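# Move all cartons flat onto the low platform with suction

## Task

Get every carton onto the low platform so each one lies flat, none rests on another, none sticks out past a platform edge, and each keeps the face that was on top at the start; a carton counts only if it stays put without the robot holding it.

## Robot and tools

Robot: two arms, left_arm and right_arm. Each ends in a vacuum tool, not fingers. The tracked point on each arm is the cup point: the centre of the suction cup's rim (36 mm across) when it touches nothing. The cup points along that point's local +z axis. From roughly 4 cm behind the rim, the tool body and wrist camera spread up to about 9 cm sideways, so allow clearance near other objects.

Frame: one scene frame for both arms. Origin on the table top midway between the arms, +z up, +x outward over the table, and left_arm sits toward +y. The names left and right are not image sides. Positions are in metres. Orientations are quaternions written w first (qw, qx, qy, qz). Reported positions get less accurate at long reach.

The 16-number row, used by every moving command: left_arm x, y, z, qw, qx, qy, qz, left suction, then right_arm x, y, z, qw, qx, qy, qz, right suction. All 16 are always required, even if one arm is idle. Each pose is an absolute target for that cup point in the scene frame, not an offset. Suction is in [-1, 1]: above 0.01 switches it on, 0.01 or less switches it off, and it stays at whatever was last sent. To leave an arm alone, repeat its full last reported pose and its current suction value; sending 0 is an actual off command. To hold orientation steady, resend the same target quaternion each time rather than the slightly drifted one from the result. A target more than 0.6 m from the arm's last reported position along any of the cup point's axes is refused, and nothing is sent.

Tools:
- execute_actions: arguments actions (a list with at most one item) and optional pictures (boolean). An empty list just returns the current state. An item {"rows": [...], "steps": n} runs up to 15 control steps of 1/30 s each (default 15). Each row drives one step, and the final row repeats if rows are fewer than steps. An item {"steps": n} with no rows is a wait of up to 300 steps, counted from the previous result. Per step, the commanded pose is clipped to within 70 mm and 16 degrees of the measured pose, so a distant target can take several calls. After the action the arm continues only to its last clipped pose. Check the result and command the remainder.
- move: target is one 16-number row, as above. Optional speed is in m/s, from 0.002 to 0.5, default 0.25. Turning is capped at twice that value in rad/s. Both cup points follow straight paths that finish together, lasting 0.5 to 10 s. The paths ignore obstacles and the other arm. Cup points lag, can stray, and can overshoot the speed, especially when an arm is nearly straight. Suction values are applied at the start. The result adds a move: line giving the ending (done, off_target, moving, held, fault) and limits (paced means the target was clipped; held means a check blocked some steps, after which the arm may jump quickly), plus each cup point's distance from its target.
- wait: seconds, 0 to 10. Nothing new is sent meanwhile.
- zoom_image: camera (cam_head_left, cam_head_right, cam_left_wrist, cam_right_wrist) and region [x0, y0, x1, y1] in pixels, with the origin at the top-left. The region can be at most 504 by 504. Every image is 504x504.
- finished_scene: scene is the number of the scene being ended. This cannot be undone, and its result says whether the goal was met.

Reading results: the state line shows each arm's cup point position and quaternion. suction_measured near 0 means no seal. 0.83 or higher means an airtight grip, and lower values mean leakage. part_present turns to 1 at 0.50 and back to 0 below 0.45. "pose unreachable" means the clearance check altered or blocked that arm's command, and HELD marks the steps where this happened. "Hand target" shows where the controller is currently driving each cup point. MOTOR HOT warns of heating from holding loads. An OVER-TEMPERATURE FAULT brakes that arm until it cools.

Picking and placing: switch suction on and press the rim squarely onto a smooth, flat face of the carton. Avoid edges, seams and holes, because they leak. Under vacuum the cup shortens, so a held carton sits up to about 12 mm nearer the tool than the cup point implies. Vacuum can lift a resting object even with a still tool. To release, lower the carton until it rests on the platform, turn suction off, then back away; the cup may still touch it until the tool is 15 mm clear. Keep each carton's original top face up and set it flat, apart from the others, fully inside the platform edges. If the cup seals onto the table, switch suction off to free it.

Cautions: the arms are stiff. Commanding even slightly beyond a firm contact, or touching fast, can exceed the joint load limits (152 N m for waist, shoulder and elbow; 38 N m for forearm roll, wrist pitch and wrist roll) or a 150 N external force. Either one stops that arm for 10 s and cancels the rest of the call. Approach contacts slowly, with targets just at the surface. Never let the arms collide or push on each other. Never knock or place anything off the table. Avoid dropping, slamming or sliding cartons. Loose items may occasionally get nudged by outside pushes, so recheck positions before finishing. The simulation keeps running while the operator thinks. Joint ranges (rad): waist ±3.491, shoulder ±3.140, elbow -1.187 to 4.328, forearm roll ±3.316, wrist pitch ±3.140, wrist roll ±3.927.

Each tool is called as name(argument=value, ...), one argument or row to a line, values as JSON.

## Session

execute_actions(
  actions=[],
)

Scene clock: 0.00 s of 8600.00 s.
left_arm: end_effector_position=(+0.4412, +0.3502, +0.3135) suction_measured=0.00 part_present=0 end_effector_quat_wxyz=(+0.001, -0.200, +0.980, -0.001) | right_arm: end_effector_position=(+0.4978, -0.5166, +0.3127) suction_measured=0.00 part_present=0 end_effector_quat_wxyz=(-0.000, +0.354, +0.935, -0.001)
Joint positions: left_arm=[ 0.261  0.128  0.193  0.001 -1.634  0.259] | right_arm=[ 0.265  0.129  0.191  0.002 -1.635 -0.789]
Joint velocities: left_arm=[ 0.    -0.001 -0.    -0.    -0.    -0.   ] | right_arm=[-0.001  0.     0.001 -0.     0.001 -0.001]
Hand target (left_arm): +0.441, +0.350, +0.313; +0.001, -0.200, +0.980, -0.001
Hand target (right_arm): +0.498, -0.517, +0.313; -0.000, +0.354, +0.935, -0.001

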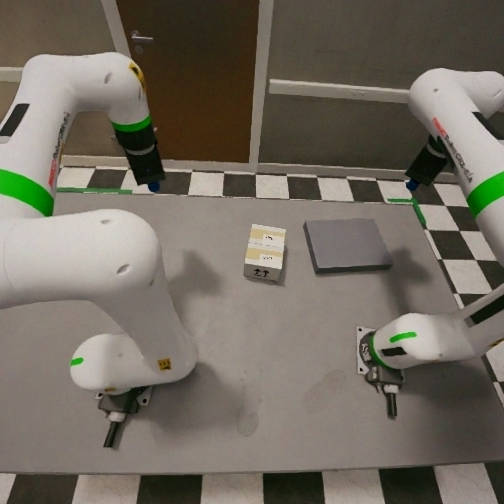

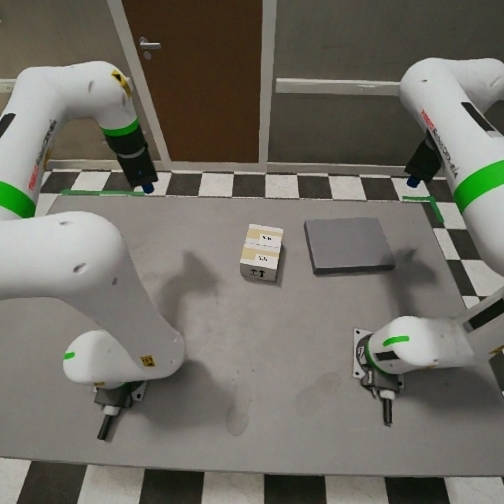

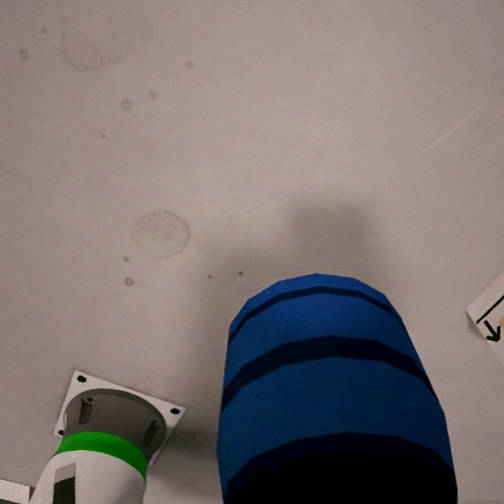

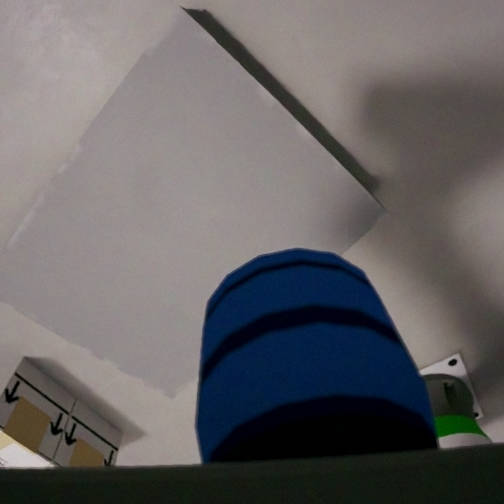

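move(
  target=[0.4412,0.3502,0.3135,0.001,-0.2,0.98,-0.001,0,0.48,-0.1,0.3,0,0,1,0,0],
  speed=0.4,
)

Scene clock: 3.23 s of 8600.00 s.
left_arm: end_effector_position=(+0.4412, +0.3502, +0.3135) suction_measured=0.00 part_present=0 end_effector_quat_wxyz=(+0.001, -0.200, +0.980, -0.001) | right_arm: end_effector_position=(+0.4800, -0.1009, +0.3002) suction_measured=0.00 part_present=0 end_effector_quat_wxyz=(+0.001, +0.000, +1.000, -0.000)
Joint positions: left_arm=[ 0.261  0.127  0.192  0.002 -1.633  0.258] | right_arm=[ 1.025  0.304  0.373  0.002 -1.639 -0.824]
Joint velocities: left_arm=[ 0.001  0.001 -0.    -0.001 -0.    -0.   ] | right_arm=[ 0.002  0.003  0.003 -0.    -0.004 -0.001]
Hand target (left_arm): +0.441, +0.350, +0.313; +0.001, -0.200, +0.980, -0.001
Hand target (right_arm): +0.480, -0.101, +0.300; +0.001, +0.000, +1.000, -0.000
Off the commanded pose (left_arm): 0.000 m, 0 deg.
Off the commanded pose (right_arm): 0.001 m, 0 deg.
move: done; limits=paced

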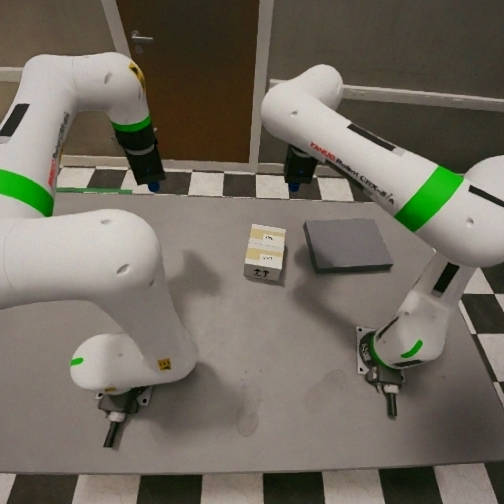

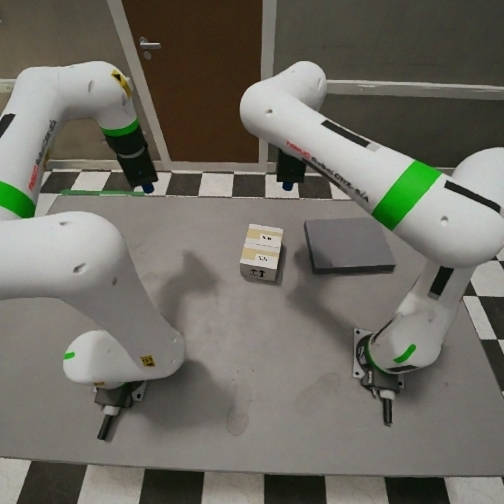

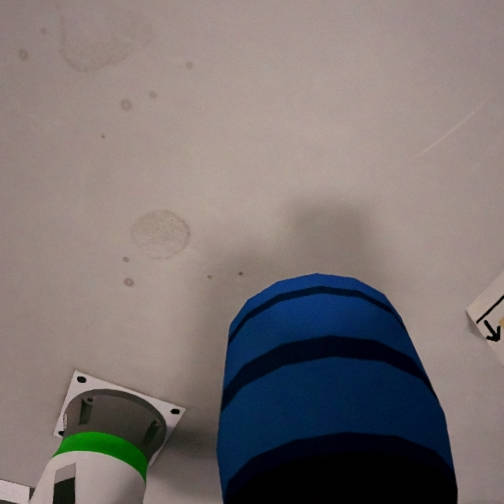

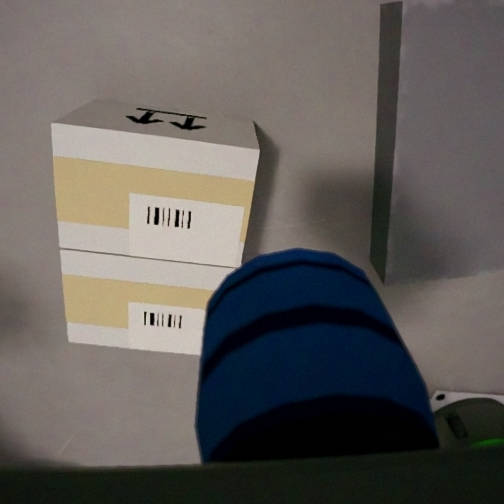

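move(
  target=[0.4412,0.3502,0.3135,0.001,-0.2,0.98,-0.001,0,0.42,-0.01,0.16,0,0,1,0,0],
)

Scene clock: 5.53 s of 8600.00 s.
left_arm: end_effector_position=(+0.4412, +0.3502, +0.3135) suction_measured=0.00 part_present=0 end_effector_quat_wxyz=(+0.001, -0.200, +0.980, -0.001) | right_arm: end_effector_position=(+0.4202, -0.0100, +0.1601) suction_measured=0.00 part_present=0 end_effector_quat_wxyz=(+0.000, -0.000, +1.000, +0.000)
Joint positions: left_arm=[ 0.261  0.127  0.192  0.002 -1.633  0.258] | right_arm=[ 1.208  0.364  0.125  0.    -1.331 -1.007]
Joint velocities: left_arm=[-0.001  0.001 -0.001 -0.001 -0.    -0.001] | right_arm=[-0.001  0.002 -0.     0.     0.002 -0.001]
Hand target (left_arm): +0.441, +0.350, +0.313; +0.001, -0.200, +0.980, -0.001
Hand target (right_arm): +0.420, -0.010, +0.160; +0.000, -0.000, +1.000, +0.000
Off the commanded pose (left_arm): 0.000 m, 0 deg.
Off the commanded pose (right_arm): 0.000 m, 0 deg.
move: done

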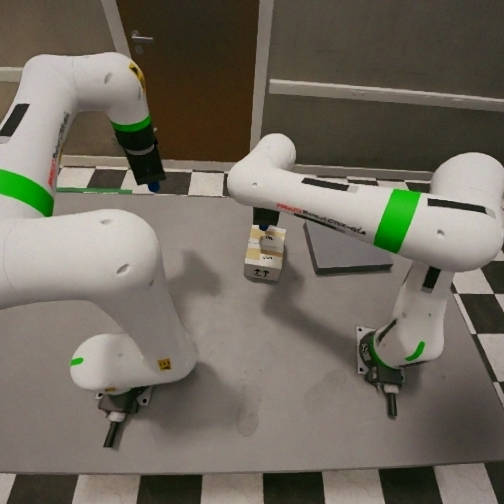

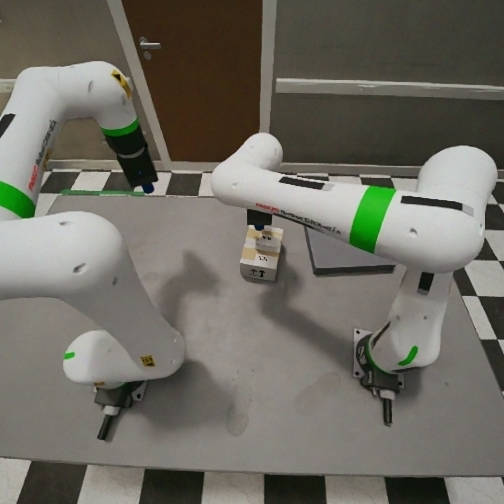

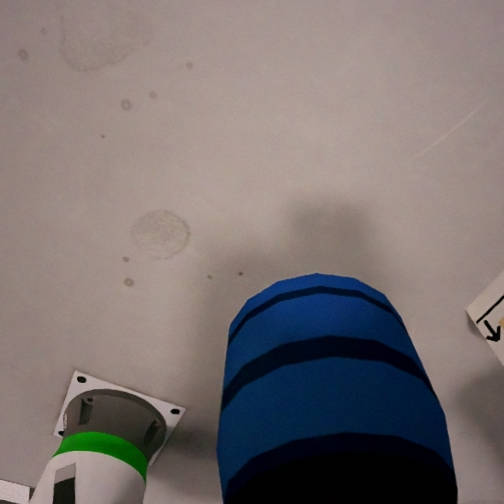

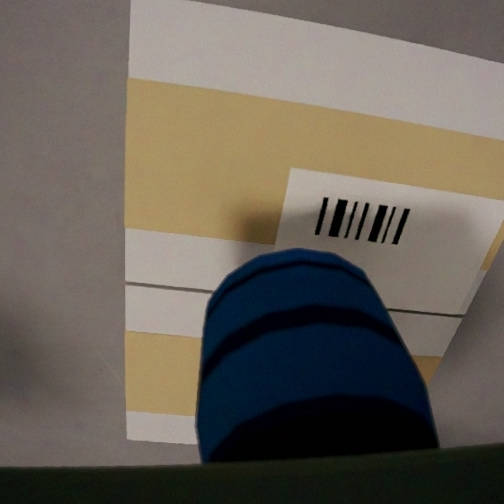

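move(
  target=[0.4412,0.3502,0.3135,0.001,-0.2,0.98,-0.001,0,0.418,-0.026,0.1,0,0,1,0,1],
  speed=0.1,
)

move(
  target=[0.4412,0.3502,0.3135,0.001,-0.2,0.98,-0.001,0,0.418,-0.026,0.088,0,0,1,0,1],
  speed=0.03,
)

Scene clock: 9.93 s of 8600.00 s.
left_arm: end_effector_position=(+0.4412, +0.3502, +0.3135) suction_measured=0.00 part_present=0 end_effector_quat_wxyz=(+0.001, -0.200, +0.980, -0.001) | right_arm: end_effector_position=(+0.4181, -0.0259, +0.1000) suction_measured=0.46 part_present=0 end_effector_quat_wxyz=(-0.000, -0.000, +1.000, -0.000)
Joint positions: left_arm=[ 0.261  0.127  0.192  0.002 -1.633  0.258] | right_arm=[ 1.196  0.379 -0.002 -0.    -1.19  -0.995]
Joint velocities: left_arm=[-0.001  0.    -0.001  0.    -0.    -0.   ] | right_arm=[ 0.001  0.    -0.002  0.     0.001 -0.001]
Hand target (left_arm): +0.441, +0.350, +0.313; +0.001, -0.200, +0.980, -0.001
Hand target (right_arm): +0.418, -0.026, +0.100; -0.000, -0.000, +1.000, +0.000
Off the commanded pose (left_arm): 0.000 m, 0 deg.
Off the commanded pose (right_arm): 0.000 m, 0 deg.
After step 90, 0.40 s passed at rest.
move: done

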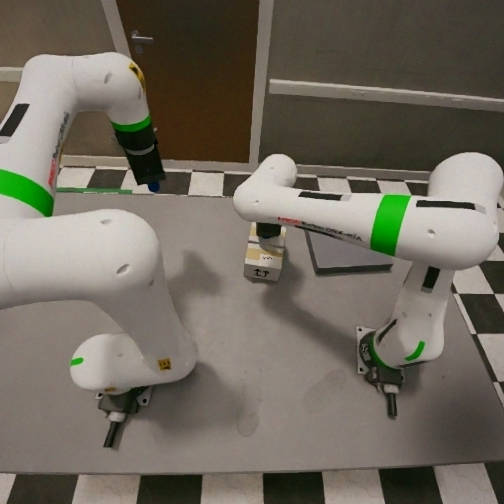

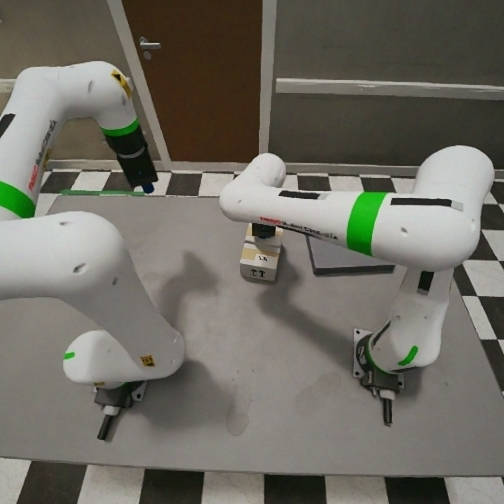

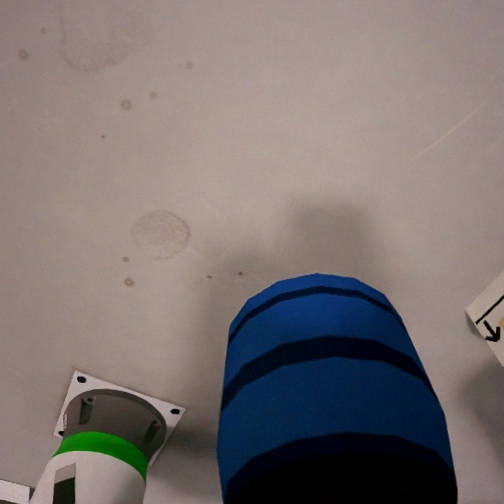

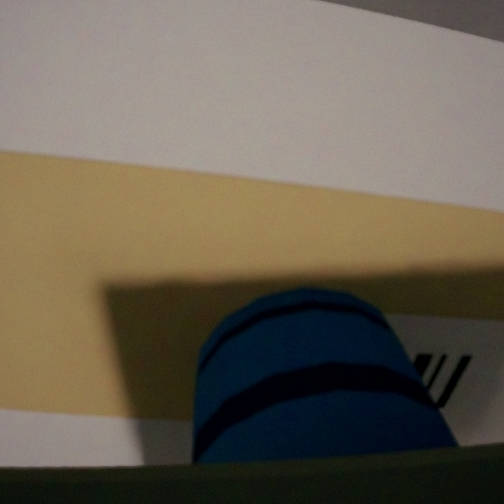

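Scene clock: 10.67 s of 8600.00 s.
left_arm: end_effector_position=(+0.4412, +0.3502, +0.3135) suction_measured=0.00 part_present=0 end_effector_quat_wxyz=(+0.001, -0.200, +0.980, -0.001) | right_arm: end_effector_position=(+0.4180, -0.0260, +0.0881) suction_measured=0.90 part_present=1 end_effector_quat_wxyz=(-0.000, -0.000, +1.000, +0.000)
Joint positions: left_arm=[ 0.261  0.127  0.192  0.002 -1.633  0.258] | right_arm=[ 1.196  0.39  -0.017 -0.    -1.164 -0.995]
Joint velocities: left_arm=[-0.    -0.001 -0.     0.     0.     0.   ] | right_arm=[-0.     0.    -0.001 -0.     0.003 -0.002]
Hand target (left_arm): +0.441, +0.350, +0.313; +0.001, -0.200, +0.980, -0.001
Hand target (right_arm): +0.418, -0.026, +0.088; -0.000, -0.000, +1.000, +0.000
Off the commanded pose (left_arm): 0.000 m, 0 deg.
Off the commanded pose (right_arm): 0.000 m, 0 deg.
move: done

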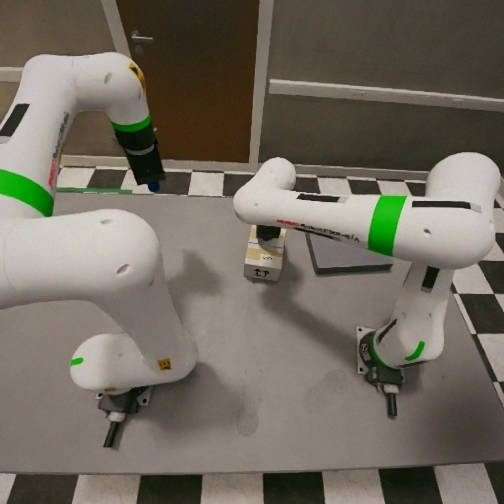

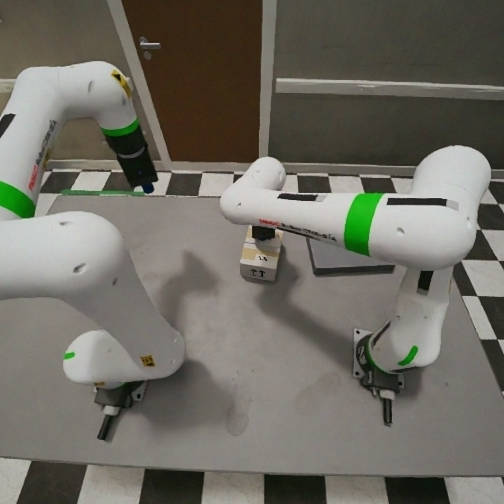

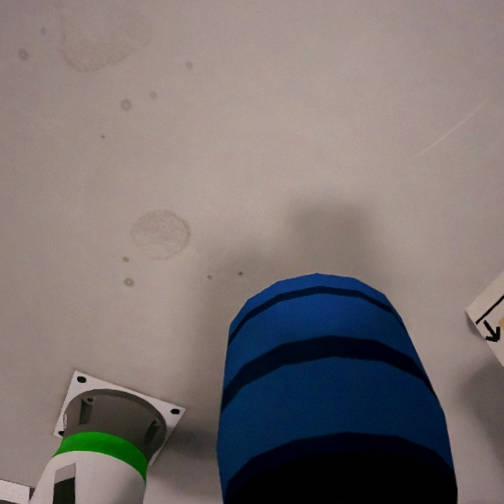

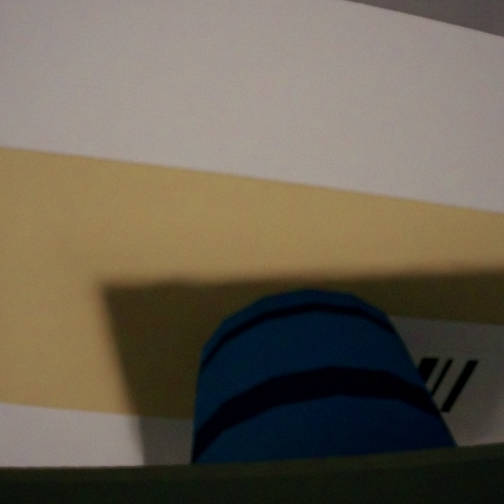

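move(
  target=[0.4412,0.3502,0.3135,0.001,-0.2,0.98,-0.001,0,0.44,-0.026,0.21,0,0,1,0,1],
)

move(
  target=[0.4412,0.3502,0.3135,0.001,-0.2,0.98,-0.001,0,0.46,-0.42,0.145,0,0.622,0.783,0,1],
  speed=0.3,
)

zoom_image(
  camera="cam_head_left",
  region=[270,170,430,300],
)

Scene clock: 14.27 s of 8600.00 s.
left_arm: end_effector_position=(+0.4412, +0.3502, +0.3135) suction_measured=0.00 part_present=0 end_effector_quat_wxyz=(+0.001, -0.200, +0.980, -0.001) | right_arm: end_effector_position=(+0.4398, -0.0262, +0.2100) suction_measured=0.90 part_present=1 end_effector_quat_wxyz=(+0.000, +0.000, +1.000, -0.000)
Joint positions: left_arm=[ 0.261  0.127  0.192  0.002 -1.633  0.258] | right_arm=[ 1.163  0.35   0.223  0.    -1.444 -0.963]
Joint velocities: left_arm=[ 0.001  0.    -0.    -0.     0.     0.   ] | right_arm=[-0.002  0.002  0.004  0.    -0.003  0.002]
Hand target (left_arm): +0.441, +0.350, +0.313; +0.001, -0.200, +0.980, -0.001
Hand target (right_arm): +0.440, -0.026, +0.210; +0.000, +0.000, +1.000, -0.000
Off the commanded pose (left_arm): 0.000 m, 0 deg.
Off the commanded pose (right_arm): 0.000 m, 0 deg.
move: done

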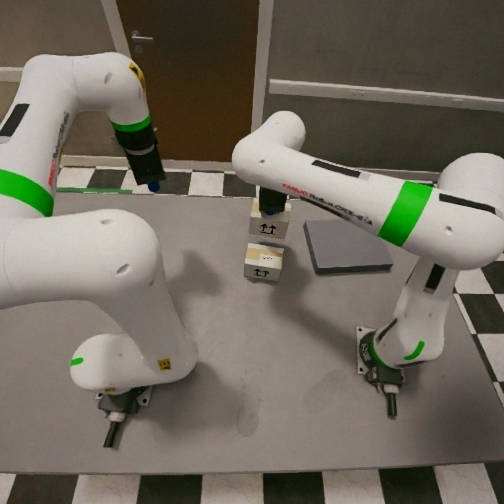

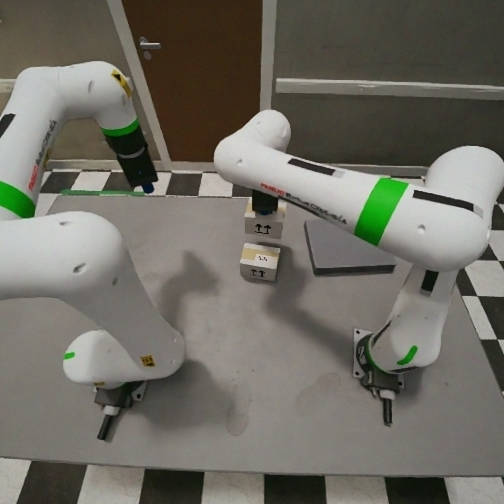

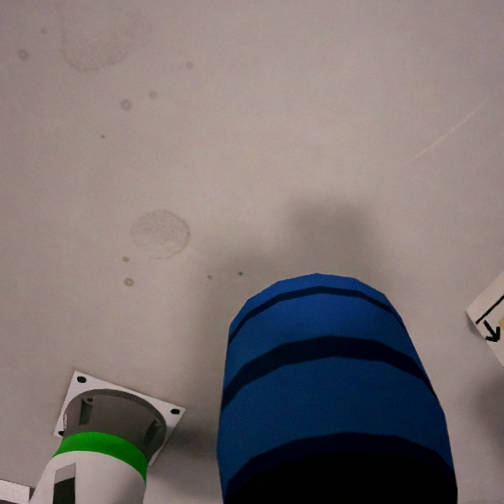

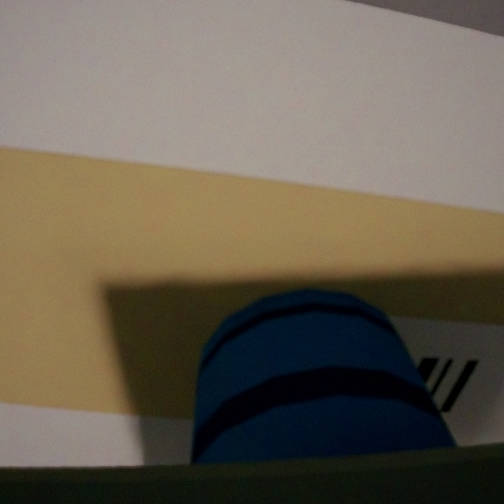

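Scene clock: 16.97 s of 8600.00 s.
left_arm: end_effector_position=(+0.4412, +0.3502, +0.3135) suction_measured=0.00 part_present=0 end_effector_quat_wxyz=(+0.001, -0.200, +0.980, -0.001) | right_arm: end_effector_position=(+0.4602, -0.4194, +0.1447) suction_measured=0.90 part_present=1 end_effector_quat_wxyz=(-0.001, +0.622, +0.783, -0.001)
Joint positions: left_arm=[ 0.261  0.127  0.192  0.002 -1.633  0.258] | right_arm=[ 0.488  0.066 -0.274 -0.    -1.233 -1.629]
Joint velocities: left_arm=[ 0.001  0.001  0.001 -0.     0.     0.   ] | right_arm=[-0.003  0.001  0.    -0.001 -0.     0.001]
Hand target (left_arm): +0.441, +0.350, +0.313; +0.001, -0.200, +0.980, -0.001
Hand target (right_arm): +0.460, -0.419, +0.145; -0.001, +0.622, +0.783, -0.001
Off the commanded pose (left_arm): 0.000 m, 0 deg.
Off the commanded pose (right_arm): 0.001 m, 0 deg.
move: done

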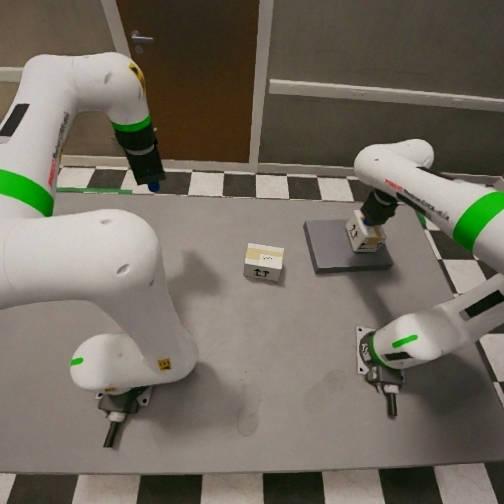

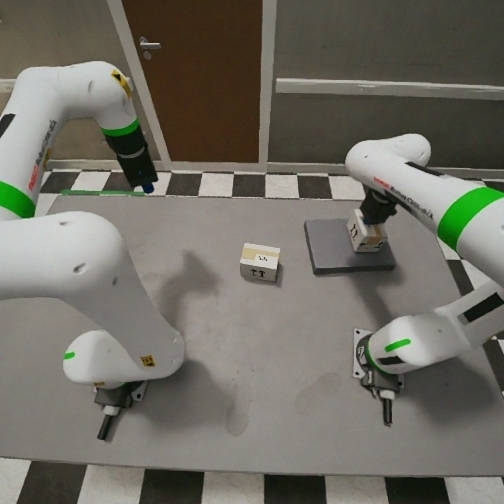

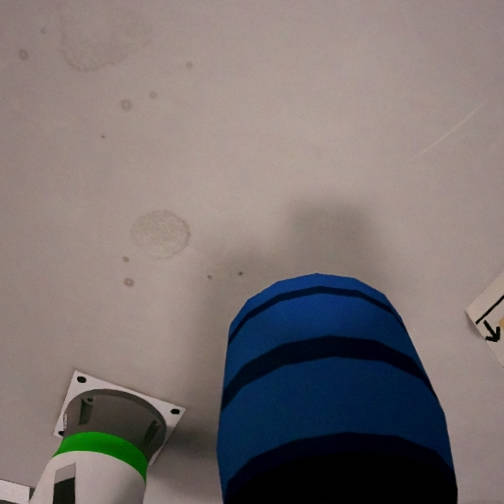

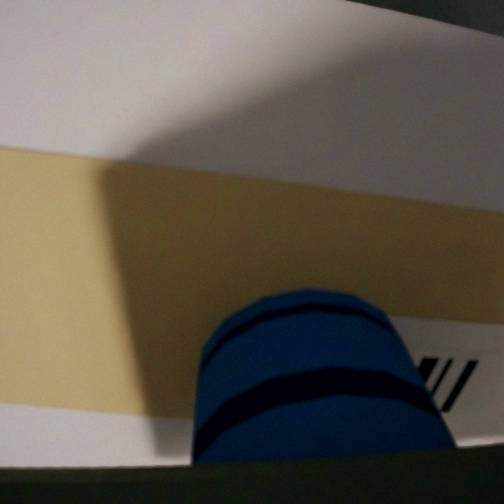

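Region (270, 170, 430, 300) of cam_head_left's 504x504 image, scaled by 3.150, with more detail than that image has; it fills the top 410 rows of this view, and the rest is white.

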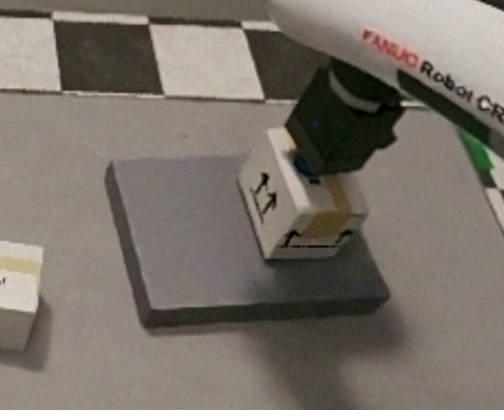

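move(
  target=[0.4412,0.3502,0.3135,0.001,-0.2,0.98,-0.001,0,0.46,-0.42,0.128,0,0.622,0.783,0,1],
  speed=0.03,
)

zoom_image(
  camera="cam_head_left",
  region=[270,170,430,300],
)

Scene clock: 28.73 s of 8600.00 s.
left_arm: end_effector_position=(+0.4412, +0.3502, +0.3135) suction_measured=0.00 part_present=0 end_effector_quat_wxyz=(+0.001, -0.200, +0.980, -0.001) | right_arm: end_effector_position=(+0.4607, -0.4201, +0.1340) suction_measured=0.90 part_present=1 end_effector_quat_wxyz=(+0.001, +0.622, +0.783, +0.001)
Joint positions: left_arm=[ 0.261  0.127  0.192  0.002 -1.633  0.258] | right_arm=[ 0.487  0.073 -0.294  0.001 -1.201 -1.629]
Joint velocities: left_arm=[ 0.001  0.002 -0.     0.     0.     0.001] | right_arm=[-0.     0.001  0.001 -0.     0.001  0.   ]
Hand target (left_arm): +0.441, +0.350, +0.313; +0.001, -0.200, +0.980, -0.001
Hand target (right_arm): +0.461, -0.420, +0.134; +0.001, +0.622, +0.783, +0.001
Off the commanded pose (left_arm): 0.000 m, 0 deg.
Off the commanded pose (right_arm): 0.006 m, 0 deg.
FORCE FAULT: contact force on the right arm reached its limit, and that arm stopped for 10 seconds. The contact can be on any part of that arm, not only on its tool. That arm's remaining commands of this call were not run. That arm holds still and accepts commands again. Move the arm away from the contact; if what it grips holds it there, let go first. Pushing or pulling that hard again can fault the arm again.
move: fault (right_arm)

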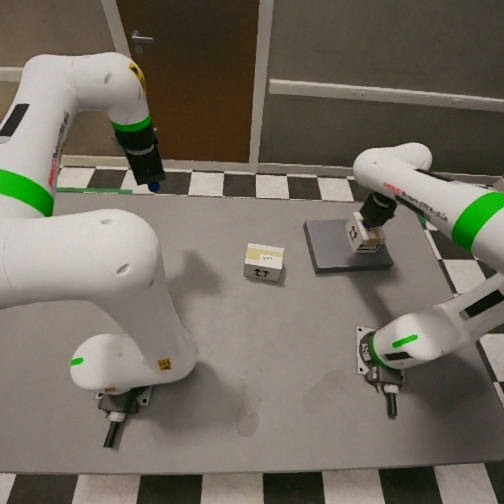

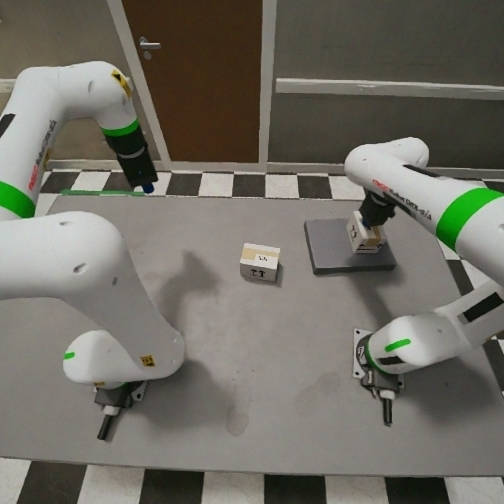

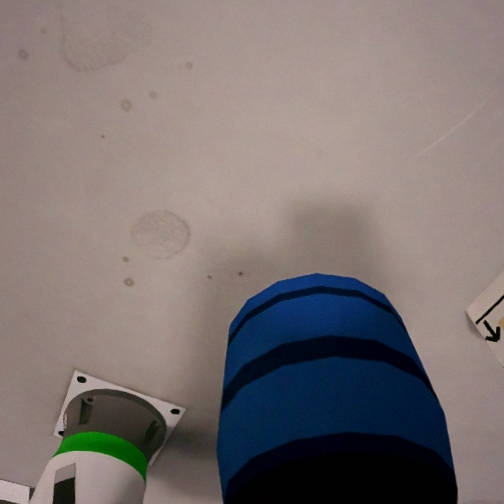

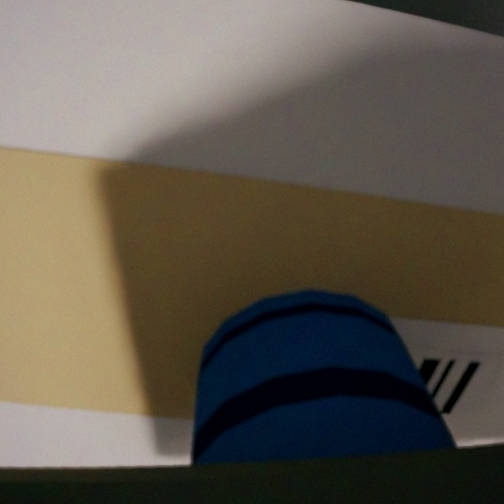

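Region (270, 170, 430, 300) of cam_head_left's 504x504 image, scaled by 3.150, with more detail than that image has; it fills the top 410 rows of this view, and the rest is white.

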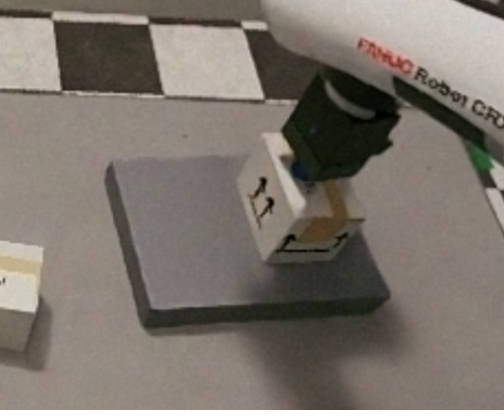

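execute_actions(
  actions=[
    {"rows":[[0.4412,0.3502,0.3135,0.001,-0.2,0.98,-0.001,0,0.46,-0.42,0.136,0,0.622,0.783,0,0]],"steps":12},
  ],
  pictures=false,
)

move(
  target=[0.4412,0.3502,0.3135,0.001,-0.2,0.98,-0.001,0,0.46,-0.42,0.18,0,0.622,0.783,0,0],
)

move(
  target=[0.4412,0.3502,0.3135,0.001,-0.2,0.98,-0.001,0,0.333,-0.012,0.125,0,0,1,0,0],
  speed=0.4,
)

move(
  target=[0.4412,0.3502,0.3135,0.001,-0.2,0.98,-0.001,0,0.333,-0.012,0.095,0,0,1,0,1],
  speed=0.04,
)

Scene clock: 31.27 s of 8600.00 s.
left_arm: end_effector_position=(+0.4412, +0.3502, +0.3135) suction_measured=0.00 part_present=0 end_effector_quat_wxyz=(+0.001, -0.200, +0.980, -0.001) | right_arm: end_effector_position=(+0.4600, -0.4200, +0.1360) suction_measured=0.00 part_present=0 end_effector_quat_wxyz=(+0.000, +0.622, +0.783, -0.000)
Joint positions: left_arm=[ 0.261  0.127  0.192  0.002 -1.633  0.258] | right_arm=[ 0.487  0.072 -0.289  0.    -1.21  -1.629]
Joint velocities: left_arm=[-0.001 -0.     0.     0.    -0.     0.   ] | right_arm=[-0.001  0.001  0.    -0.    -0.001 -0.   ]
Hand target (left_arm): +0.441, +0.350, +0.313; +0.001, -0.200, +0.980, -0.001
Hand target (right_arm): +0.460, -0.420, +0.136; +0.000, +0.622, +0.783, -0.000
Off the commanded pose (left_arm): 0.000 m, 0 deg.
Off the commanded pose (right_arm): 0.000 m, 0 deg.
Steps of this call (steps 1 to 64: nothing new was sent; steps 65 to 76: all 12 steps of this action). Readings (end_effector_position | what the end effector reports):
65: left_arm (+0.4412, +0.3502, +0.3135) | right_arm (+0.4607, -0.4201, +0.1341) | left_arm suction_measured=0.00 part_present=0 | right_arm suction_measured=0.54 part_present=1
66: left_arm (+0.4412, +0.3502, +0.3135) | right_arm (+0.4605, -0.4201, +0.1345) | left_arm suction_measured=0.00 part_present=0 | right_arm suction_measured=0.05 part_present=0
68: left_arm (+0.4412, +0.3502, +0.3135) | right_arm (+0.4602, -0.4200, +0.1354) | left_arm suction_measured=0.00 part_present=0 | right_arm suction_measured=0.00 part_present=0
72: left_arm (+0.4412, +0.3502, +0.3135) | right_arm (+0.4600, -0.4200, +0.1359) | left_arm suction_measured=0.00 part_present=0 | right_arm suction_measured=0.00 part_present=0
76: the state above

Scene clock: 32.30 s of 8600.00 s.
left_arm: end_effector_position=(+0.4412, +0.3502, +0.3135) suction_measured=0.00 part_present=0 end_effector_quat_wxyz=(+0.001, -0.200, +0.980, -0.001) | right_arm: end_effector_position=(+0.4599, -0.4201, +0.1799) suction_measured=0.00 part_present=0 end_effector_quat_wxyz=(+0.000, +0.622, +0.783, -0.000)
Joint positions: left_arm=[ 0.261  0.127  0.192  0.002 -1.633  0.258] | right_arm=[ 0.487  0.038 -0.218  0.    -1.315 -1.629]
Joint velocities: left_arm=[-0.001 -0.001 -0.    -0.001 -0.     0.   ] | right_arm=[ 0.    -0.001  0.002 -0.    -0.002 -0.002]
Hand target (left_arm): +0.441, +0.350, +0.313; +0.001, -0.200, +0.980, -0.001
Hand target (right_arm): +0.460, -0.420, +0.180; +0.000, +0.622, +0.783, -0.000
Off the commanded pose (left_arm): 0.000 m, 0 deg.
Off the commanded pose (right_arm): 0.000 m, 0 deg.
move: done

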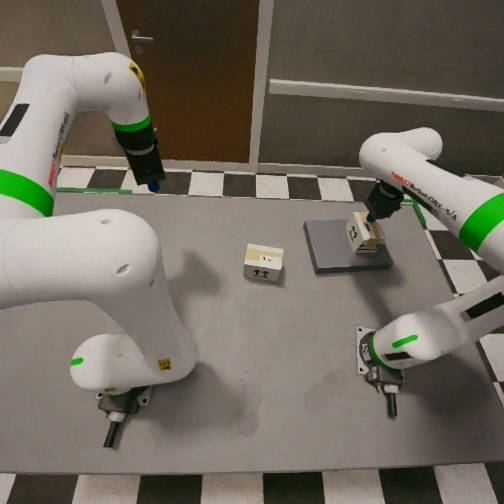

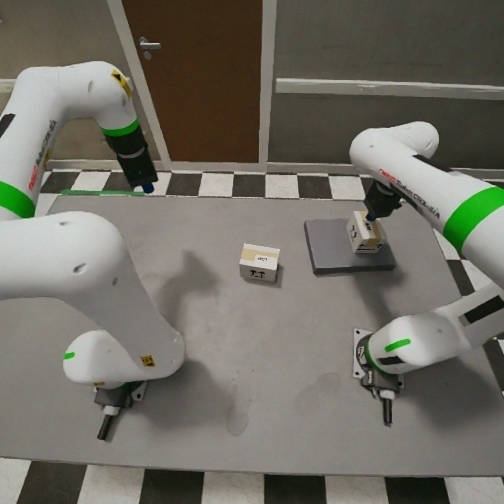

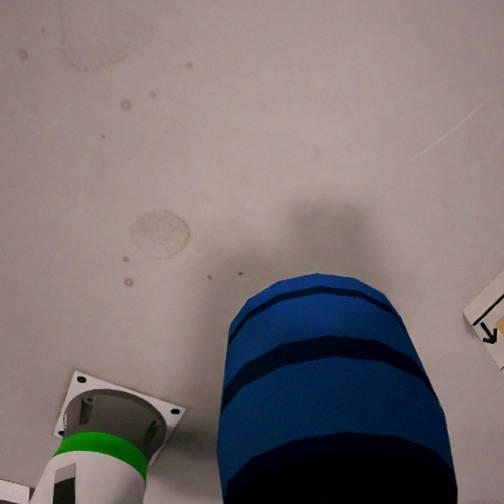

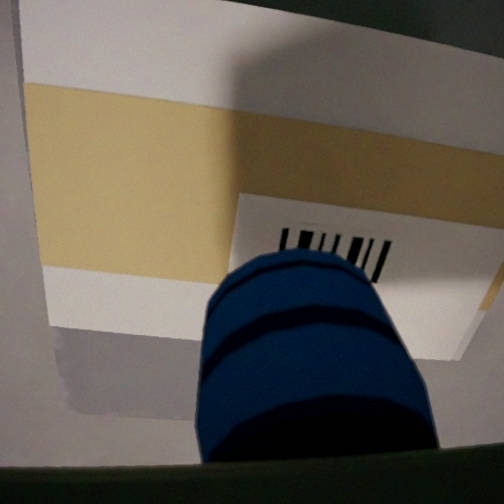

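Scene clock: 34.53 s of 8600.00 s.
left_arm: end_effector_position=(+0.4412, +0.3502, +0.3135) suction_measured=0.00 part_present=0 end_effector_quat_wxyz=(+0.001, -0.200, +0.980, -0.001) | right_arm: end_effector_position=(+0.3332, -0.0126, +0.1252) suction_measured=0.00 part_present=0 end_effector_quat_wxyz=(+0.001, -0.000, +1.000, +0.000)
Joint positions: left_arm=[ 0.261  0.127  0.192  0.002 -1.633  0.258] | right_arm=[ 1.351  0.244 -0.117  0.002 -1.209 -1.151]
Joint velocities: left_arm=[-0.     0.     0.     0.     0.    -0.001] | right_arm=[-0.001  0.002  0.003  0.001  0.001 -0.001]
Hand target (left_arm): +0.441, +0.350, +0.313; +0.001, -0.200, +0.980, -0.001
Hand target (right_arm): +0.333, -0.013, +0.125; +0.001, -0.000, +1.000, +0.000
Off the commanded pose (left_arm): 0.000 m, 0 deg.
Off the commanded pose (right_arm): 0.001 m, 0 deg.
move: done

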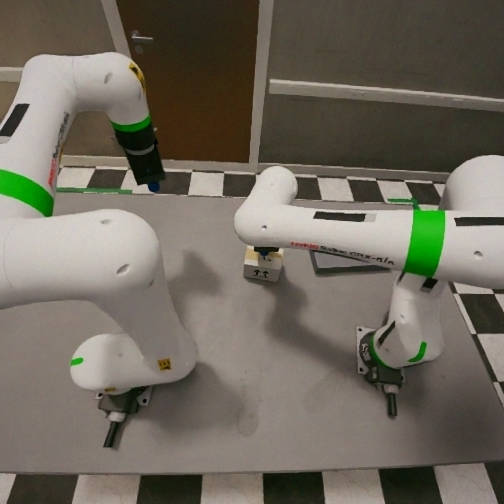

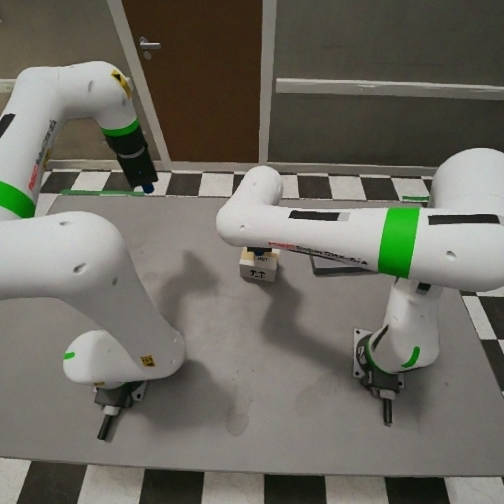

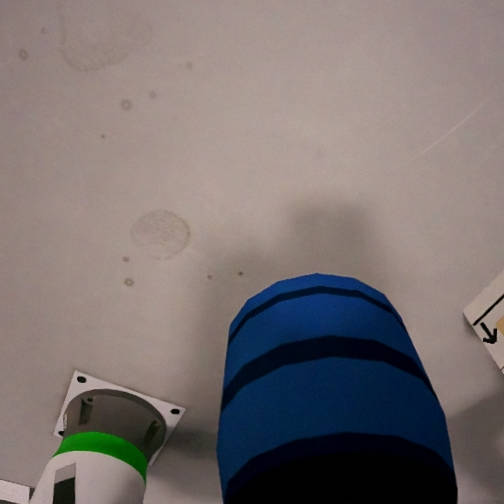

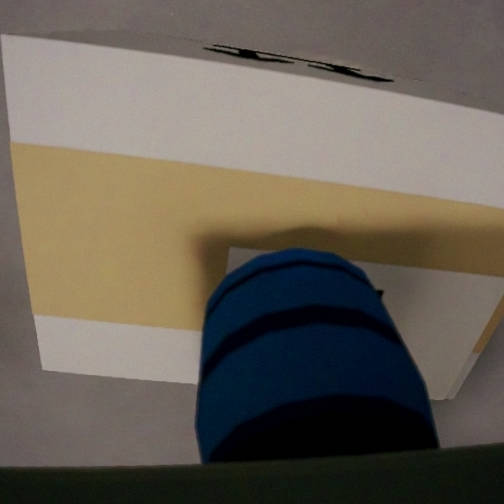

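Scene clock: 35.60 s of 8600.00 s.
left_arm: end_effector_position=(+0.4412, +0.3502, +0.3135) suction_measured=0.00 part_present=0 end_effector_quat_wxyz=(+0.001, -0.200, +0.980, -0.001) | right_arm: end_effector_position=(+0.3330, -0.0119, +0.0951) suction_measured=0.86 part_present=1 end_effector_quat_wxyz=(-0.000, -0.000, +1.000, +0.000)
Joint positions: left_arm=[ 0.261  0.127  0.192  0.002 -1.633  0.258] | right_arm=[ 1.351  0.274 -0.154 -0.    -1.142 -1.15 ]
Joint velocities: left_arm=[ 0.001 -0.001  0.     0.001 -0.    -0.001] | right_arm=[-0.002  0.001 -0.001  0.     0.     0.002]
Hand target (left_arm): +0.441, +0.350, +0.313; +0.001, -0.200, +0.980, -0.001
Hand target (right_arm): +0.333, -0.012, +0.095; -0.000, -0.000, +1.000, +0.000
Off the commanded pose (left_arm): 0.000 m, 0 deg.
Off the commanded pose (right_arm): 0.000 m, 0 deg.
move: done

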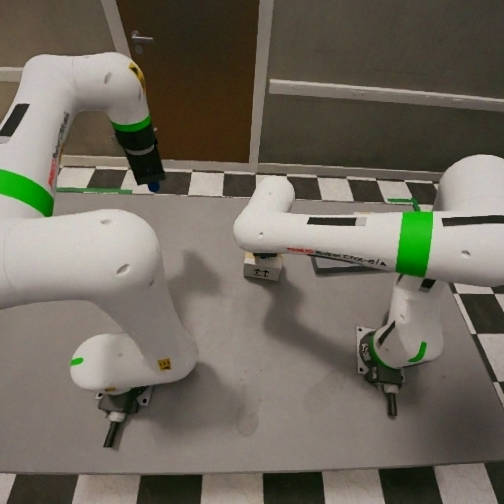

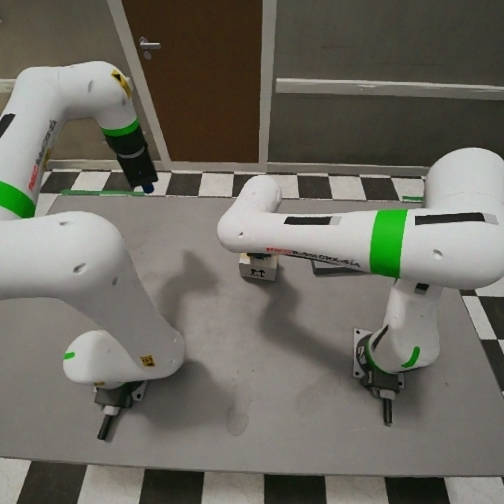

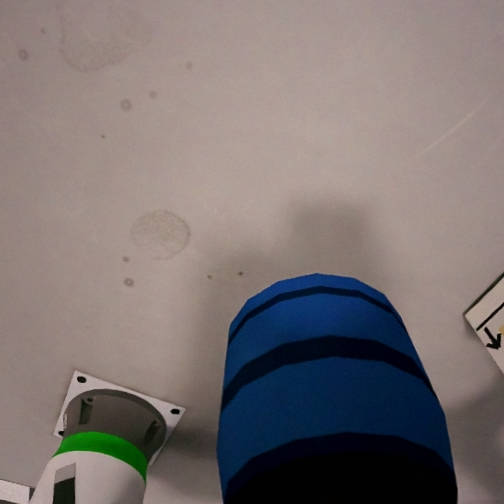

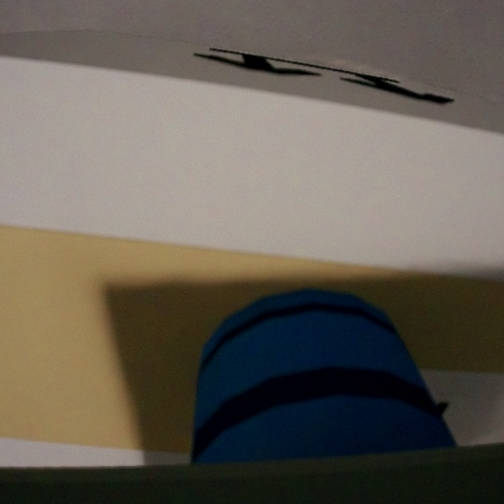

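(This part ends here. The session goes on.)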